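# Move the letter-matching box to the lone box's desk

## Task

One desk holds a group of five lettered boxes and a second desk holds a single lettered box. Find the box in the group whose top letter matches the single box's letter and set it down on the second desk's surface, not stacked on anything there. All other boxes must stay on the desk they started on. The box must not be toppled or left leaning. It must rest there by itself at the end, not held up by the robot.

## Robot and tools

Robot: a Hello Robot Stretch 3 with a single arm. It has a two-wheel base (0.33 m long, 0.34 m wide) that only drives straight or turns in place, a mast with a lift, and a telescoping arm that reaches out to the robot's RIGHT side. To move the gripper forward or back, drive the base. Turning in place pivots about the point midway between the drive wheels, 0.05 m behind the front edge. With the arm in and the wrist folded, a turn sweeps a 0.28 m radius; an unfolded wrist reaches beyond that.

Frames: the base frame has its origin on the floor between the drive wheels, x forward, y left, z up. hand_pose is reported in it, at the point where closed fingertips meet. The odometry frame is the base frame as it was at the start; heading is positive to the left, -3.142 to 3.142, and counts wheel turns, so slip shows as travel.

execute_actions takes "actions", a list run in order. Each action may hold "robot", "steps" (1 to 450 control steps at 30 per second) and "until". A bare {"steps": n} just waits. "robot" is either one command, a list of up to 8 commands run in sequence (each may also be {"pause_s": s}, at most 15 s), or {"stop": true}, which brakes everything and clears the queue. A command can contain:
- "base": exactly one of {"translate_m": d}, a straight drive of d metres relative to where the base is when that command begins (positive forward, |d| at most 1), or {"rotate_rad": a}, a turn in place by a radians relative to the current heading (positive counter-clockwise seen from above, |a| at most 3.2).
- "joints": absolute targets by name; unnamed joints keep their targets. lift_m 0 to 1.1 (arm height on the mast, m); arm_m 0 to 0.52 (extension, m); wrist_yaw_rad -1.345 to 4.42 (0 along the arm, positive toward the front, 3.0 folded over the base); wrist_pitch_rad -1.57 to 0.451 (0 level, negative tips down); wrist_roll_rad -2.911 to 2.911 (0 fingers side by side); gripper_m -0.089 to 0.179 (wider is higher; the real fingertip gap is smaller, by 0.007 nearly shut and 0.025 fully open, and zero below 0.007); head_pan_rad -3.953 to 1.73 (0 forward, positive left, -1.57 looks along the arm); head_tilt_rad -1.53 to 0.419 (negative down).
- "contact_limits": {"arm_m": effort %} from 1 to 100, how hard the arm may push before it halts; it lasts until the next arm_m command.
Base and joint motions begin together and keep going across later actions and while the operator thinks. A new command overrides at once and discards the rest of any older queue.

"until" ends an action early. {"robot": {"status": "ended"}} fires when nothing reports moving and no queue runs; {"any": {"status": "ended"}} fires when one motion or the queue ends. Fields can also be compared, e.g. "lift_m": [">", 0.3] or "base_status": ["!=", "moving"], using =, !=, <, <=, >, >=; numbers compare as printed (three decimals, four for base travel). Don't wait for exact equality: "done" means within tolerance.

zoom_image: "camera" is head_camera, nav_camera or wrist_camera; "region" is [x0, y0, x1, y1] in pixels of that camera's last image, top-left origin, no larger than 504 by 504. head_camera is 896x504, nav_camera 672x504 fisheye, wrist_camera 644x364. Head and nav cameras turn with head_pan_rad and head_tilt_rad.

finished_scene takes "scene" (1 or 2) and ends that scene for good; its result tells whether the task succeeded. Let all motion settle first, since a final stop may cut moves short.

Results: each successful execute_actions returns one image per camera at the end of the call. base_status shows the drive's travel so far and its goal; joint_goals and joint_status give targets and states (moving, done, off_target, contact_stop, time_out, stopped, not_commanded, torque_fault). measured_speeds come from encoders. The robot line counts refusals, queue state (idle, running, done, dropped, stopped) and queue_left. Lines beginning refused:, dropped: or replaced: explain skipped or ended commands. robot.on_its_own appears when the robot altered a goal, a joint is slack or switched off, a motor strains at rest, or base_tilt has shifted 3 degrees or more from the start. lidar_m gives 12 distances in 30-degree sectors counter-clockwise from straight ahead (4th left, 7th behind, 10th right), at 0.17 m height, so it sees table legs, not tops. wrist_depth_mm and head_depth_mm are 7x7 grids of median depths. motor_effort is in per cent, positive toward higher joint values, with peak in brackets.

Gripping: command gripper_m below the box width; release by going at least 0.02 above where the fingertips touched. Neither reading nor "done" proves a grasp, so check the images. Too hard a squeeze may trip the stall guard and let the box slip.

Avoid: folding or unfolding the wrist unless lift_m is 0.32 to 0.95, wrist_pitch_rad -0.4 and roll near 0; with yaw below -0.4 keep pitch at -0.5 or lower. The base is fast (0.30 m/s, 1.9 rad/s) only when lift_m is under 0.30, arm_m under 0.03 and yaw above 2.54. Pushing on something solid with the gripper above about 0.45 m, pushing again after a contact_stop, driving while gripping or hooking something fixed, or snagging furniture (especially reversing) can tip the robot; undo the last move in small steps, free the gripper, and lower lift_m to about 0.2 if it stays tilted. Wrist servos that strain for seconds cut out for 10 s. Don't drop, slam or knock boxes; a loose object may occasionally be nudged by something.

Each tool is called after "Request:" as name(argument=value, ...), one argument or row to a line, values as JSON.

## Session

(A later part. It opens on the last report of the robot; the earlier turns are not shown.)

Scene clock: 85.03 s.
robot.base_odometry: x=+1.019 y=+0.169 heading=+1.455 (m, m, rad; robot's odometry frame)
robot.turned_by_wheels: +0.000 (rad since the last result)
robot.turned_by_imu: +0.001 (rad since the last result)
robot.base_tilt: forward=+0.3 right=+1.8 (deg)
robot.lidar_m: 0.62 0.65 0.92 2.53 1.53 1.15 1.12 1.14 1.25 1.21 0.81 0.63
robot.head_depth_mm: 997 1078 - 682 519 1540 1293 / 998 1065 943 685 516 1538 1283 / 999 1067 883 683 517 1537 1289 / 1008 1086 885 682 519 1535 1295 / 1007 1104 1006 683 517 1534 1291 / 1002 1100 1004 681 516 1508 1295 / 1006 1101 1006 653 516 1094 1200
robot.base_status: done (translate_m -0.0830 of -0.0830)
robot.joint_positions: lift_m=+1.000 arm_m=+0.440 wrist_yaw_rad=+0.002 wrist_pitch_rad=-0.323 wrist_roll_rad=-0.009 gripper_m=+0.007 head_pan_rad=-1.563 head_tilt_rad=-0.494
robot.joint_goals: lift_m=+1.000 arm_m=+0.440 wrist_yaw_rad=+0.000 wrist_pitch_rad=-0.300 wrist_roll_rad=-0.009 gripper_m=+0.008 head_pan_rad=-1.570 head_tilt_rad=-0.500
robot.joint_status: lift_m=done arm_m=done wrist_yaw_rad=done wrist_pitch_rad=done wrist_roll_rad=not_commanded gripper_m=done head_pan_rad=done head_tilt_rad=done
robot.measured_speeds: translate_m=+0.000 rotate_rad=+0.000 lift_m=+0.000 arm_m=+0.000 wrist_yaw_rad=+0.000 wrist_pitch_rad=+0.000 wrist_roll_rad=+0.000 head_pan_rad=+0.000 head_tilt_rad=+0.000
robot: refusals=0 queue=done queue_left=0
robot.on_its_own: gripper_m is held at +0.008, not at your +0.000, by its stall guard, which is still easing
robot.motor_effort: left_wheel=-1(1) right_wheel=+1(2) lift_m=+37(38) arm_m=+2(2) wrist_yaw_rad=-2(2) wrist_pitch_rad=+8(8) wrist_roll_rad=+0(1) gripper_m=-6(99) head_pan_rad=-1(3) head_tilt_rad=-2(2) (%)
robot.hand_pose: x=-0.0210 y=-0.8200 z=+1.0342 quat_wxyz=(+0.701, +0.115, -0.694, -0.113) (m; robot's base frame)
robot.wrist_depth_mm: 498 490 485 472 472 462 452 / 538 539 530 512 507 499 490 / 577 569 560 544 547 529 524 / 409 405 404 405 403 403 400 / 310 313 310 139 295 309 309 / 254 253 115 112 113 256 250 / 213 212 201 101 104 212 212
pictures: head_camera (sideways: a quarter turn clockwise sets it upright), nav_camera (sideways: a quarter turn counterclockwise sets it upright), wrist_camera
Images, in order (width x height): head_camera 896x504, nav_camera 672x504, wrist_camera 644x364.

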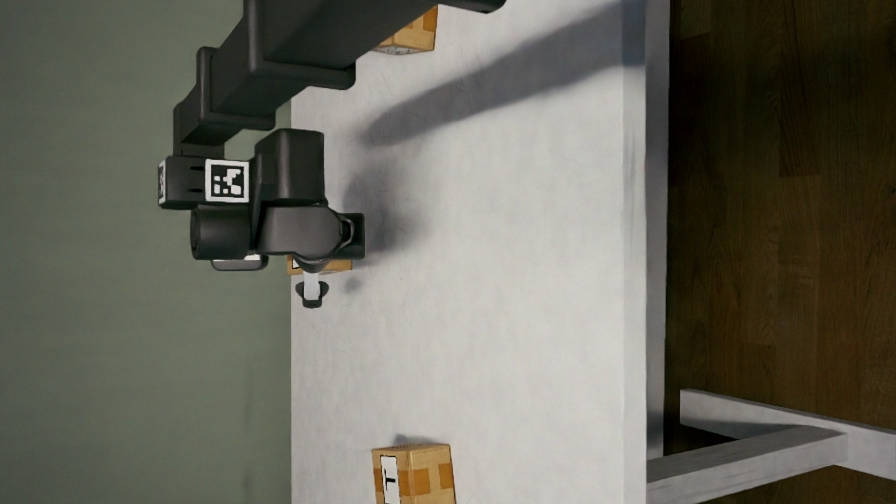

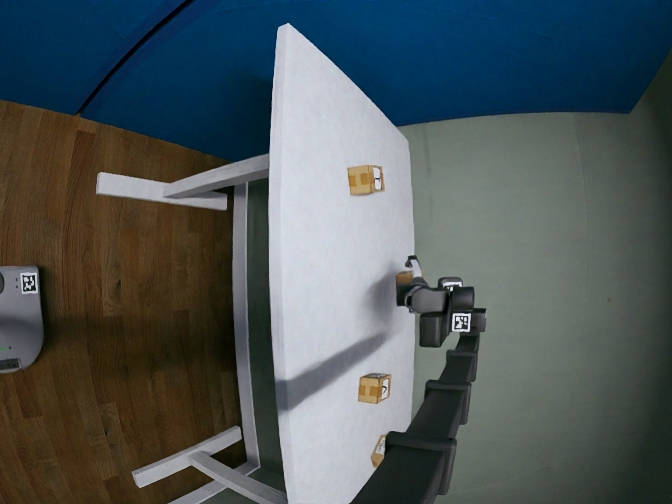

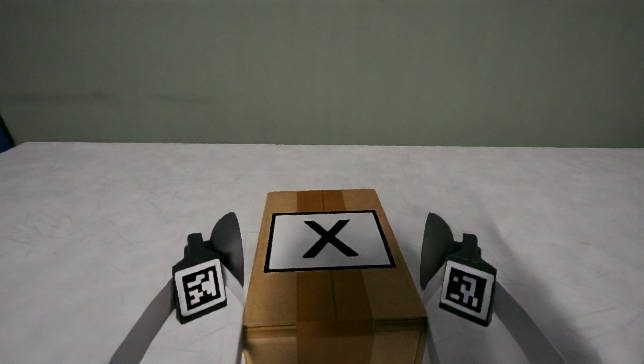

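Request:
execute_actions(
  actions=[
    {"robot":[{"joints":{"lift_m":0.942}},{"joints":{"gripper_m":0.12}},{"joints":{"lift_m":0.936,"arm_m":0.405}},{"joints":{"gripper_m":0.0}},{"joints":{"lift_m":0.99}},{"joints":{"arm_m":0}}],"steps":450,"until":{"robot":{"status":"ended"}}},
  ],
)

Scene clock: 95.80 s.
robot.base_odometry: x=+1.019 y=+0.169 heading=+1.455 (m, m, rad; robot's odometry frame)
robot.turned_by_wheels: +0.000 (rad since the last result)
robot.turned_by_imu: +0.002 (rad since the last result)
robot.base_tilt: forward=+0.3 right=+1.8 (deg)
robot.lidar_m: 0.62 0.65 0.92 2.53 1.53 1.15 1.12 1.14 1.24 1.21 0.81 0.63
robot.head_depth_mm: 999 1086 1013 685 - - - / 1001 1090 1008 684 556 - - / 1003 1098 1006 701 - - - / 999 1093 1006 684 - - 1276 / 1006 1095 1010 685 518 1536 1286 / 1008 1103 1003 682 519 1495 1286 / 1013 1102 1003 652 518 1088 1202
robot.base_status: done (translate_m -0.0830 of -0.0830)
robot.joint_positions: lift_m=+0.990 arm_m=+0.002 wrist_yaw_rad=+0.002 wrist_pitch_rad=-0.325 wrist_roll_rad=-0.009 gripper_m=+0.023 head_pan_rad=-1.563 head_tilt_rad=-0.494
robot.joint_goals: lift_m=+0.990 arm_m=+0.000 wrist_yaw_rad=+0.000 wrist_pitch_rad=-0.300 wrist_roll_rad=-0.009 gripper_m=+0.022 head_pan_rad=-1.570 head_tilt_rad=-0.500
robot.joint_status: lift_m=done arm_m=done wrist_yaw_rad=done wrist_pitch_rad=done wrist_roll_rad=not_commanded gripper_m=done head_pan_rad=done head_tilt_rad=done
robot.measured_speeds: translate_m=+0.000 rotate_rad=+0.000 lift_m=+0.000 arm_m=+0.000 wrist_yaw_rad=+0.000 wrist_pitch_rad=+0.000 wrist_roll_rad=+0.000 head_pan_rad=+0.000 head_tilt_rad=+0.000
robot: refusals=0 queue=done queue_left=0
robot.on_its_own: gripper_m is held at +0.022, not at your +0.000, by its stall guard, which is not easing now
robot.motor_effort: left_wheel=-1(1) right_wheel=+2(1) lift_m=+37(38) arm_m=-3(4) wrist_yaw_rad=-2(3) wrist_pitch_rad=+9(8) wrist_roll_rad=+0(0) gripper_m=-18(100) head_pan_rad=-1(2) head_tilt_rad=-2(2) (%)
robot.hand_pose: x=-0.0211 y=-0.3819 z=+1.0238 quat_wxyz=(+0.701, +0.116, -0.694, -0.114) (m; robot's base frame)
robot.wrist_depth_mm: 706 896 907 903 889 859 856 / 698 900 964 922 906 907 896 / 561 451 546 557 543 466 517 / 389 387 384 169 385 383 381 / 297 297 297 129 143 295 296 / 242 241 - 133 134 240 240 / 658 867 888 - 227 221 219
pictures: head_camera (sideways: a quarter turn clockwise sets it upright), nav_camera (sideways: a quarter turn counterclockwise sets it upright), wrist_camera
Images, in order (width x height): head_camera 896x504, nav_camera 672x504, wrist_camera 644x364.

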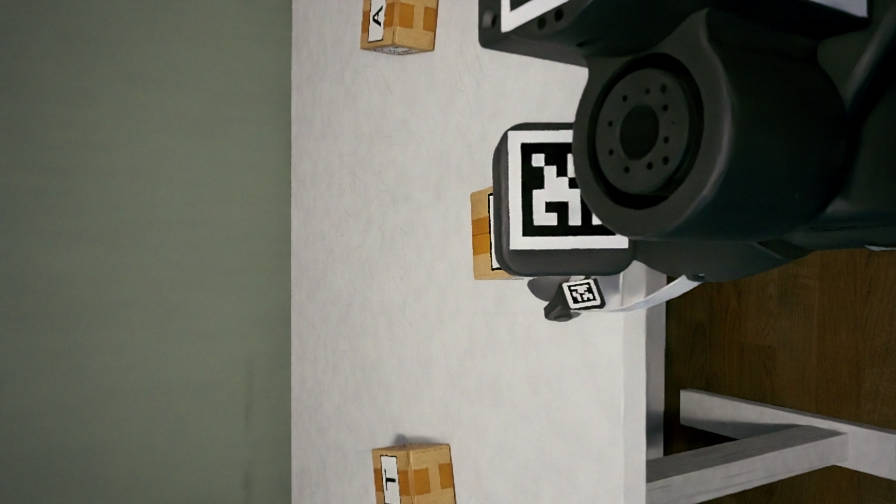

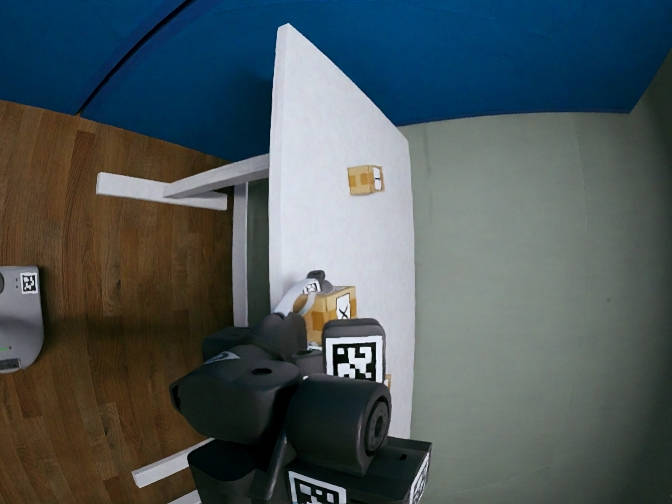

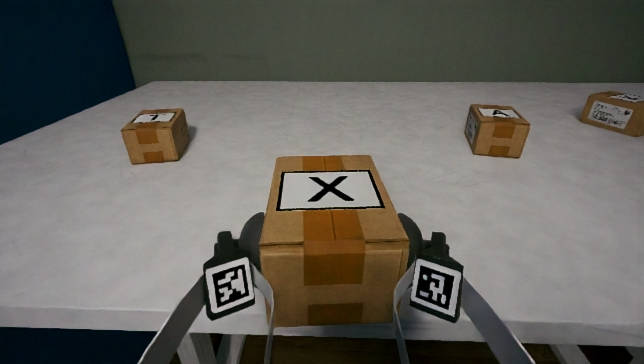

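Request:
execute_actions(
  actions=[
    {"robot":[{"joints":{"wrist_yaw_rad":1.5}},{"joints":{"wrist_yaw_rad":2.65,"lift_m":0.28,"head_pan_rad":-0.3,"head_tilt_rad":-0.7},"base":{"rotate_rad":1.475}},{"base":{"translate_m":1}},{"base":{"translate_m":1}},{"base":{"rotate_rad":-1.44}}],"steps":450},
    {"steps":450,"until":{"robot":{"status":"ended"}}},
  ],
)

Scene clock: 117.23 s.
robot.base_odometry: x=-0.936 y=+0.589 heading=+1.490 (m, m, rad; robot's odometry frame)
robot.turned_by_wheels: +0.035 (rad since the last result)
robot.turned_by_imu: +0.053 (rad since the last result)
robot.base_tilt: forward=+0.3 right=+1.8 (deg)
robot.lidar_m: 1.64 0.73 0.57 0.53 0.57 0.84 1.22 1.31 1.91 1.50 0.67 0.65
robot.head_depth_mm: 670 705 745 790 903 1150 1171 / 812 869 926 996 1078 1196 1167 / 3211 3241 2333 1792 1474 1355 1168 / 3061 3279 2379 1918 1573 1347 1163 / 2936 3226 2384 1893 1583 1345 1175 / 2845 3115 2379 1895 1571 1347 1164 / 2904 2706 2410 1893 1566 1333 1162
robot.base_status: done (rotate_rad -1.4399 of -1.4400)
robot.joint_positions: lift_m=+0.280 arm_m=+0.002 wrist_yaw_rad=+2.647 wrist_pitch_rad=-0.325 wrist_roll_rad=-0.009 gripper_m=+0.023 head_pan_rad=-0.307 head_tilt_rad=-0.692
robot.joint_goals: lift_m=+0.280 arm_m=+0.000 wrist_yaw_rad=+2.650 wrist_pitch_rad=-0.300 wrist_roll_rad=-0.009 gripper_m=+0.022 head_pan_rad=-0.300 head_tilt_rad=-0.700
robot.joint_status: lift_m=done arm_m=done wrist_yaw_rad=done wrist_pitch_rad=done wrist_roll_rad=not_commanded gripper_m=done head_pan_rad=done head_tilt_rad=done
robot.measured_speeds: translate_m=+0.000 rotate_rad=+0.000 lift_m=+0.000 arm_m=+0.000 wrist_yaw_rad=+0.000 wrist_pitch_rad=+0.000 wrist_roll_rad=+0.000 head_pan_rad=+0.000 head_tilt_rad=+0.000
robot: refusals=0 queue=done queue_left=0
robot.on_its_own: gripper_m is held at +0.022, not at your +0.000, by its stall guard, which is not easing now
robot.motor_effort: left_wheel=+3(12) right_wheel=-4(10) lift_m=+26(36) arm_m=-3(3) wrist_yaw_rad=+2(4) wrist_pitch_rad=+8(9) wrist_roll_rad=+1(0) gripper_m=-20(19) head_pan_rad=+4(35) head_tilt_rad=-3(16) (%)
robot.hand_pose: x=+0.0903 y=+0.0602 z=+0.3143 quat_wxyz=(+0.282, +0.701, -0.058, +0.652) (m; robot's base frame)
robot.wrist_depth_mm: 438 468 539 607 673 763 873 / 466 498 585 648 742 852 990 / 494 540 633 706 799 930 - / 531 583 670 169 850 884 892 / 574 633 652 129 142 689 691 / - 568 - 133 134 557 557 / - 491 485 457 474 471 467
pictures: head_camera (sideways: a quarter turn clockwise sets it upright), nav_camera (sideways: a quarter turn counterclockwise sets it upright), wrist_camera
Images, in order (width x height): head_camera 896x504, nav_camera 672x504, wrist_camera 644x364.

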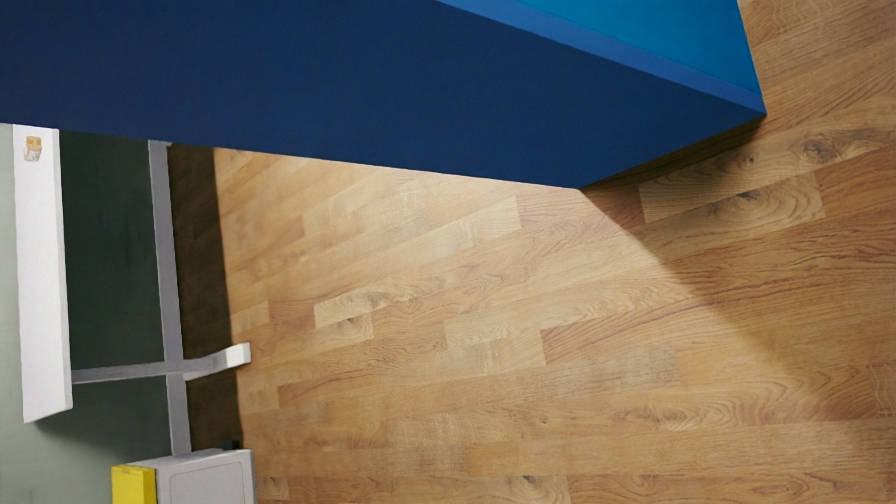

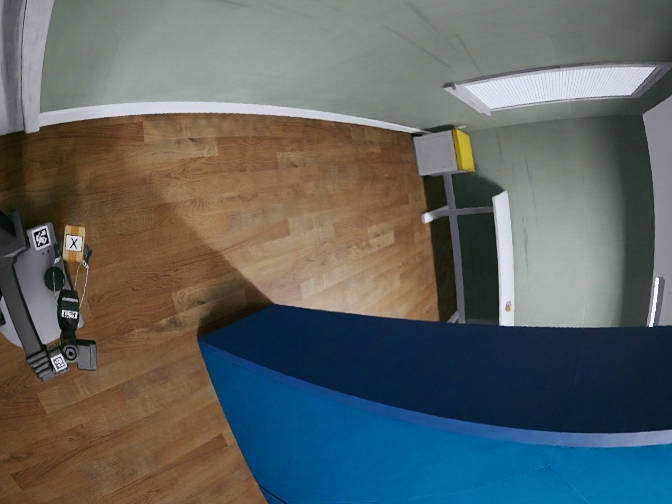

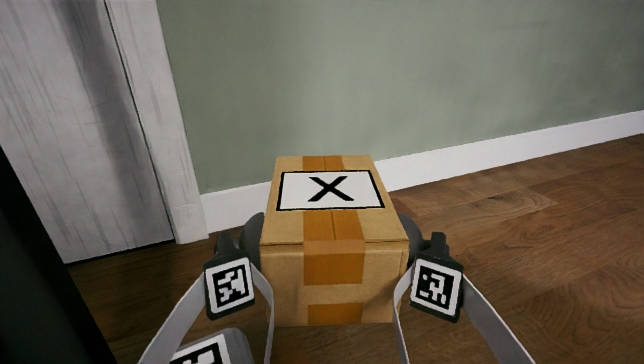

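Request:
execute_actions(
  actions=[
    {"robot":[{"base":{"rotate_rad":-0.09}},{"base":{"translate_m":1}},{"base":{"rotate_rad":-0.42}},{"base":{"translate_m":1}},{"base":{"rotate_rad":1.8},"joints":{"lift_m":0.8,"head_pan_rad":-1.57,"head_tilt_rad":-0.6}},{"joints":{"wrist_yaw_rad":0,"arm_m":0.5}}],"steps":450},
    {"steps":450,"until":{"robot":{"status":"ended"}}},
  ],
)

Scene clock: 139.80 s.
robot.base_odometry: x=-0.209 y=+2.405 heading=+2.780 (m, m, rad; robot's odometry frame)
robot.turned_by_wheels: +1.290 (rad since the last result)
robot.turned_by_imu: +1.305 (rad since the last result)
robot.base_tilt: forward=+0.3 right=+1.8 (deg)
robot.lidar_m: 0.96 0.97 1.17 0.95 1.41 1.30 2.41 2.12 1.59 1.63 1.07 1.07
robot.head_depth_mm: 1490 1617 1272 1980 1733 - - / 1454 1586 1326 - 1665 1399 1216 / 1422 1564 1452 1982 1712 1417 1221 / 1397 1572 1403 1902 1709 1422 1216 / 1361 1516 1265 1064 1692 1423 1201 / 1346 1491 1266 1018 1614 1380 1209 / 1326 1463 1259 1019 1689 1408 1214
robot.base_status: done (rotate_rad +1.7999 of +1.8000)
robot.joint_positions: lift_m=+0.800 arm_m=+0.500 wrist_yaw_rad=+0.002 wrist_pitch_rad=-0.325 wrist_roll_rad=-0.009 gripper_m=+0.023 head_pan_rad=-1.563 head_tilt_rad=-0.606
robot.joint_goals: lift_m=+0.800 arm_m=+0.500 wrist_yaw_rad=+0.000 wrist_pitch_rad=-0.300 wrist_roll_rad=-0.009 gripper_m=+0.022 head_pan_rad=-1.570 head_tilt_rad=-0.600
robot.joint_status: lift_m=done arm_m=done wrist_yaw_rad=done wrist_pitch_rad=done wrist_roll_rad=not_commanded gripper_m=done head_pan_rad=done head_tilt_rad=done
robot.measured_speeds: translate_m=+0.000 rotate_rad=+0.000 lift_m=+0.000 arm_m=+0.000 wrist_yaw_rad=+0.000 wrist_pitch_rad=+0.000 wrist_roll_rad=+0.000 head_pan_rad=+0.000 head_tilt_rad=+0.000
robot: refusals=0 queue=done queue_left=0
robot.on_its_own: gripper_m is held at +0.022, not at your +0.000, by its stall guard, which is not easing now
robot.motor_effort: left_wheel=-2(13) right_wheel=+2(10) lift_m=+37(39) arm_m=+2(4) wrist_yaw_rad=-2(5) wrist_pitch_rad=+9(8) wrist_roll_rad=+0(0) gripper_m=-20(19) head_pan_rad=-2(35) head_tilt_rad=+2(11) (%)
robot.hand_pose: x=-0.0210 y=-0.8798 z=+0.8338 quat_wxyz=(+0.701, +0.116, -0.694, -0.113) (m; robot's base frame)
robot.wrist_depth_mm: 755 783 808 836 884 920 967 / 794 823 859 894 938 985 - / 828 662 662 666 651 646 663 / 466 467 468 169 462 465 463 / 359 359 358 129 142 356 354 / 292 293 - 133 134 289 288 / 247 245 244 238 245 245 243
pictures: head_camera (sideways: a quarter turn clockwise sets it upright), nav_camera (sideways: a quarter turn counterclockwise sets it upright), wrist_camera
Images, in order (width x height): head_camera 896x504, nav_camera 672x504, wrist_camera 644x364.

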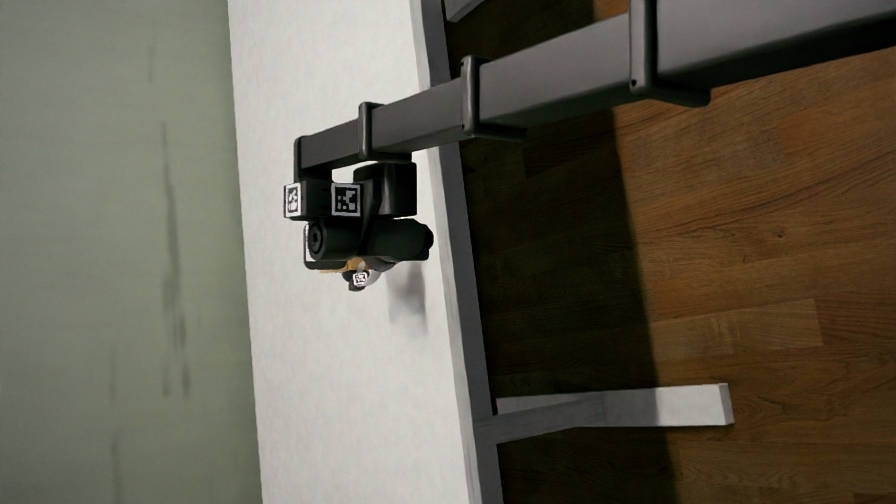

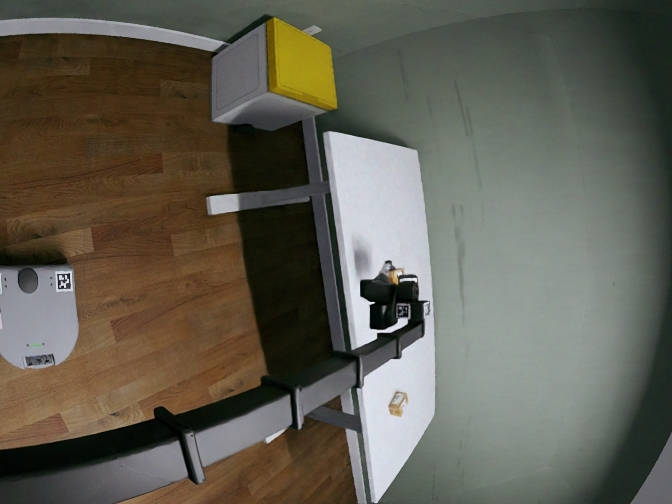

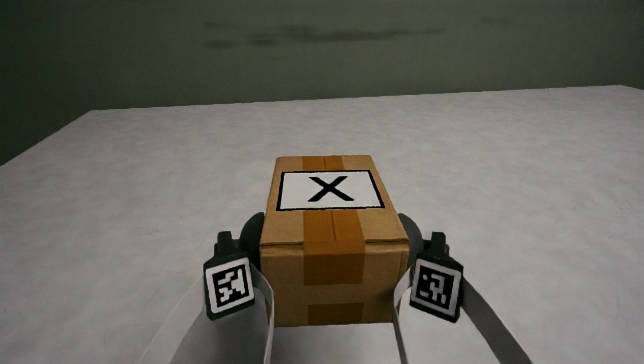

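Request:
execute_actions(
  actions=[
    {"robot":[{"base":{"translate_m":0.2},"joints":{"arm_m":0.52,"lift_m":0.73}},{"joints":{"lift_m":0.709}},{"joints":{"gripper_m":0.13}},{"joints":{"arm_m":0.4}}],"steps":450,"until":{"robot":{"status":"ended"}}},
  ],
)

Scene clock: 147.67 s.
robot.base_odometry: x=-0.396 y=+2.476 heading=+2.780 (m, m, rad; robot's odometry frame)
robot.turned_by_wheels: +0.000 (rad since the last result)
robot.turned_by_imu: +0.001 (rad since the last result)
robot.base_tilt: forward=+0.3 right=+1.8 (deg)
robot.lidar_m: 0.77 0.77 0.93 1.78 1.61 1.46 2.31 2.59 1.70 1.12 0.94 0.85
robot.head_depth_mm: 1444 1599 1276 1925 1709 1456 - / 1414 1570 1266 1060 1740 - 1202 / 1406 1548 1272 1059 1661 1424 1206 / 1361 1516 1264 976 1675 1414 1214 / 1346 1497 1261 1018 1608 1377 1209 / 1313 1459 1264 978 1690 1420 1208 / 1292 1417 1572 1780 1637 1407 1214
robot.base_status: done (translate_m +0.2000 of +0.2000)
robot.joint_positions: lift_m=+0.709 arm_m=+0.400 wrist_yaw_rad=+0.002 wrist_pitch_rad=-0.324 wrist_roll_rad=-0.009 gripper_m=+0.130 head_pan_rad=-1.563 head_tilt_rad=-0.606
robot.joint_goals: lift_m=+0.709 arm_m=+0.400 wrist_yaw_rad=+0.000 wrist_pitch_rad=-0.300 wrist_roll_rad=-0.009 gripper_m=+0.130 head_pan_rad=-1.570 head_tilt_rad=-0.600
robot.joint_status: lift_m=done arm_m=done wrist_yaw_rad=done wrist_pitch_rad=done wrist_roll_rad=not_commanded gripper_m=done head_pan_rad=done head_tilt_rad=done
robot.measured_speeds: translate_m=+0.000 rotate_rad=+0.000 lift_m=+0.000 arm_m=+0.000 wrist_yaw_rad=+0.000 wrist_pitch_rad=+0.000 wrist_roll_rad=+0.000 head_pan_rad=+0.000 head_tilt_rad=+0.000
robot: refusals=0 queue=done queue_left=0
robot.motor_effort: left_wheel=-1(1) right_wheel=+1(8) lift_m=+26(37) arm_m=-3(3) wrist_yaw_rad=-3(3) wrist_pitch_rad=+8(9) wrist_roll_rad=+1(1) gripper_m=+0(82) head_pan_rad=-2(2) head_tilt_rad=+2(2) (%)
robot.hand_pose: x=-0.0210 y=-0.7805 z=+0.7436 quat_wxyz=(+0.701, +0.115, -0.694, -0.113) (m; robot's base frame)
robot.wrist_depth_mm: 798 837 865 876 938 993 - / 856 874 687 690 668 676 667 / 910 392 392 244 393 394 389 / 295 279 278 247 275 274 274 / 213 214 213 213 212 222 234 / 179 180 193 205 - - - / 623 951 940 959 976 971 960
pictures: head_camera (sideways: a quarter turn clockwise sets it upright), nav_camera (sideways: a quarter turn counterclockwise sets it upright), wrist_camera
Images, in order (width x height): head_camera 896x504, nav_camera 672x504, wrist_camera 644x364.

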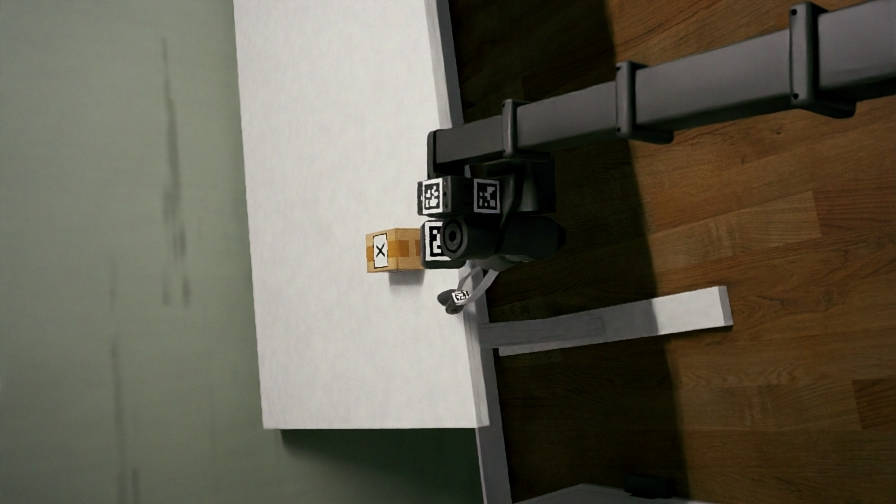

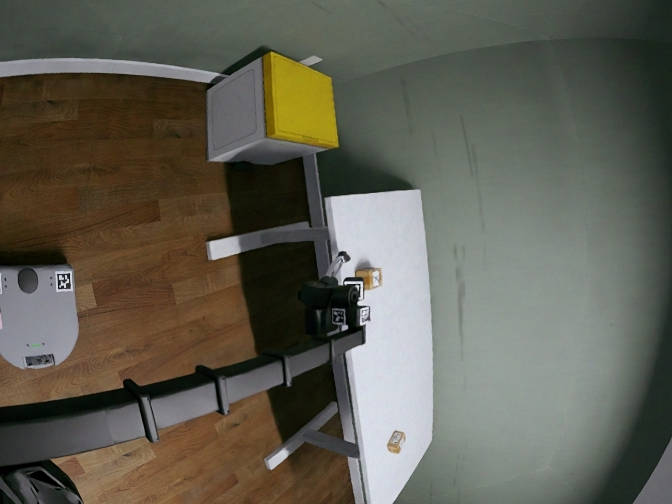

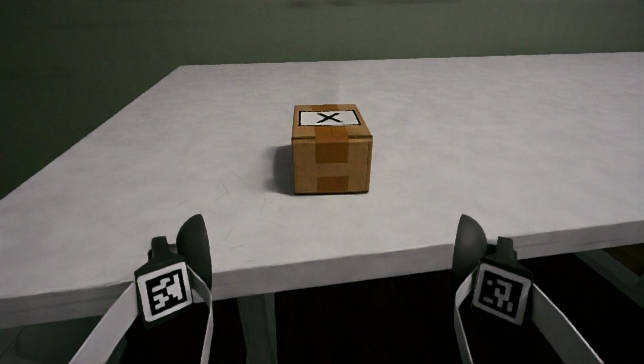

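Request:
finished_scene(
  scene=1,
)

The scene is finished: the task was done.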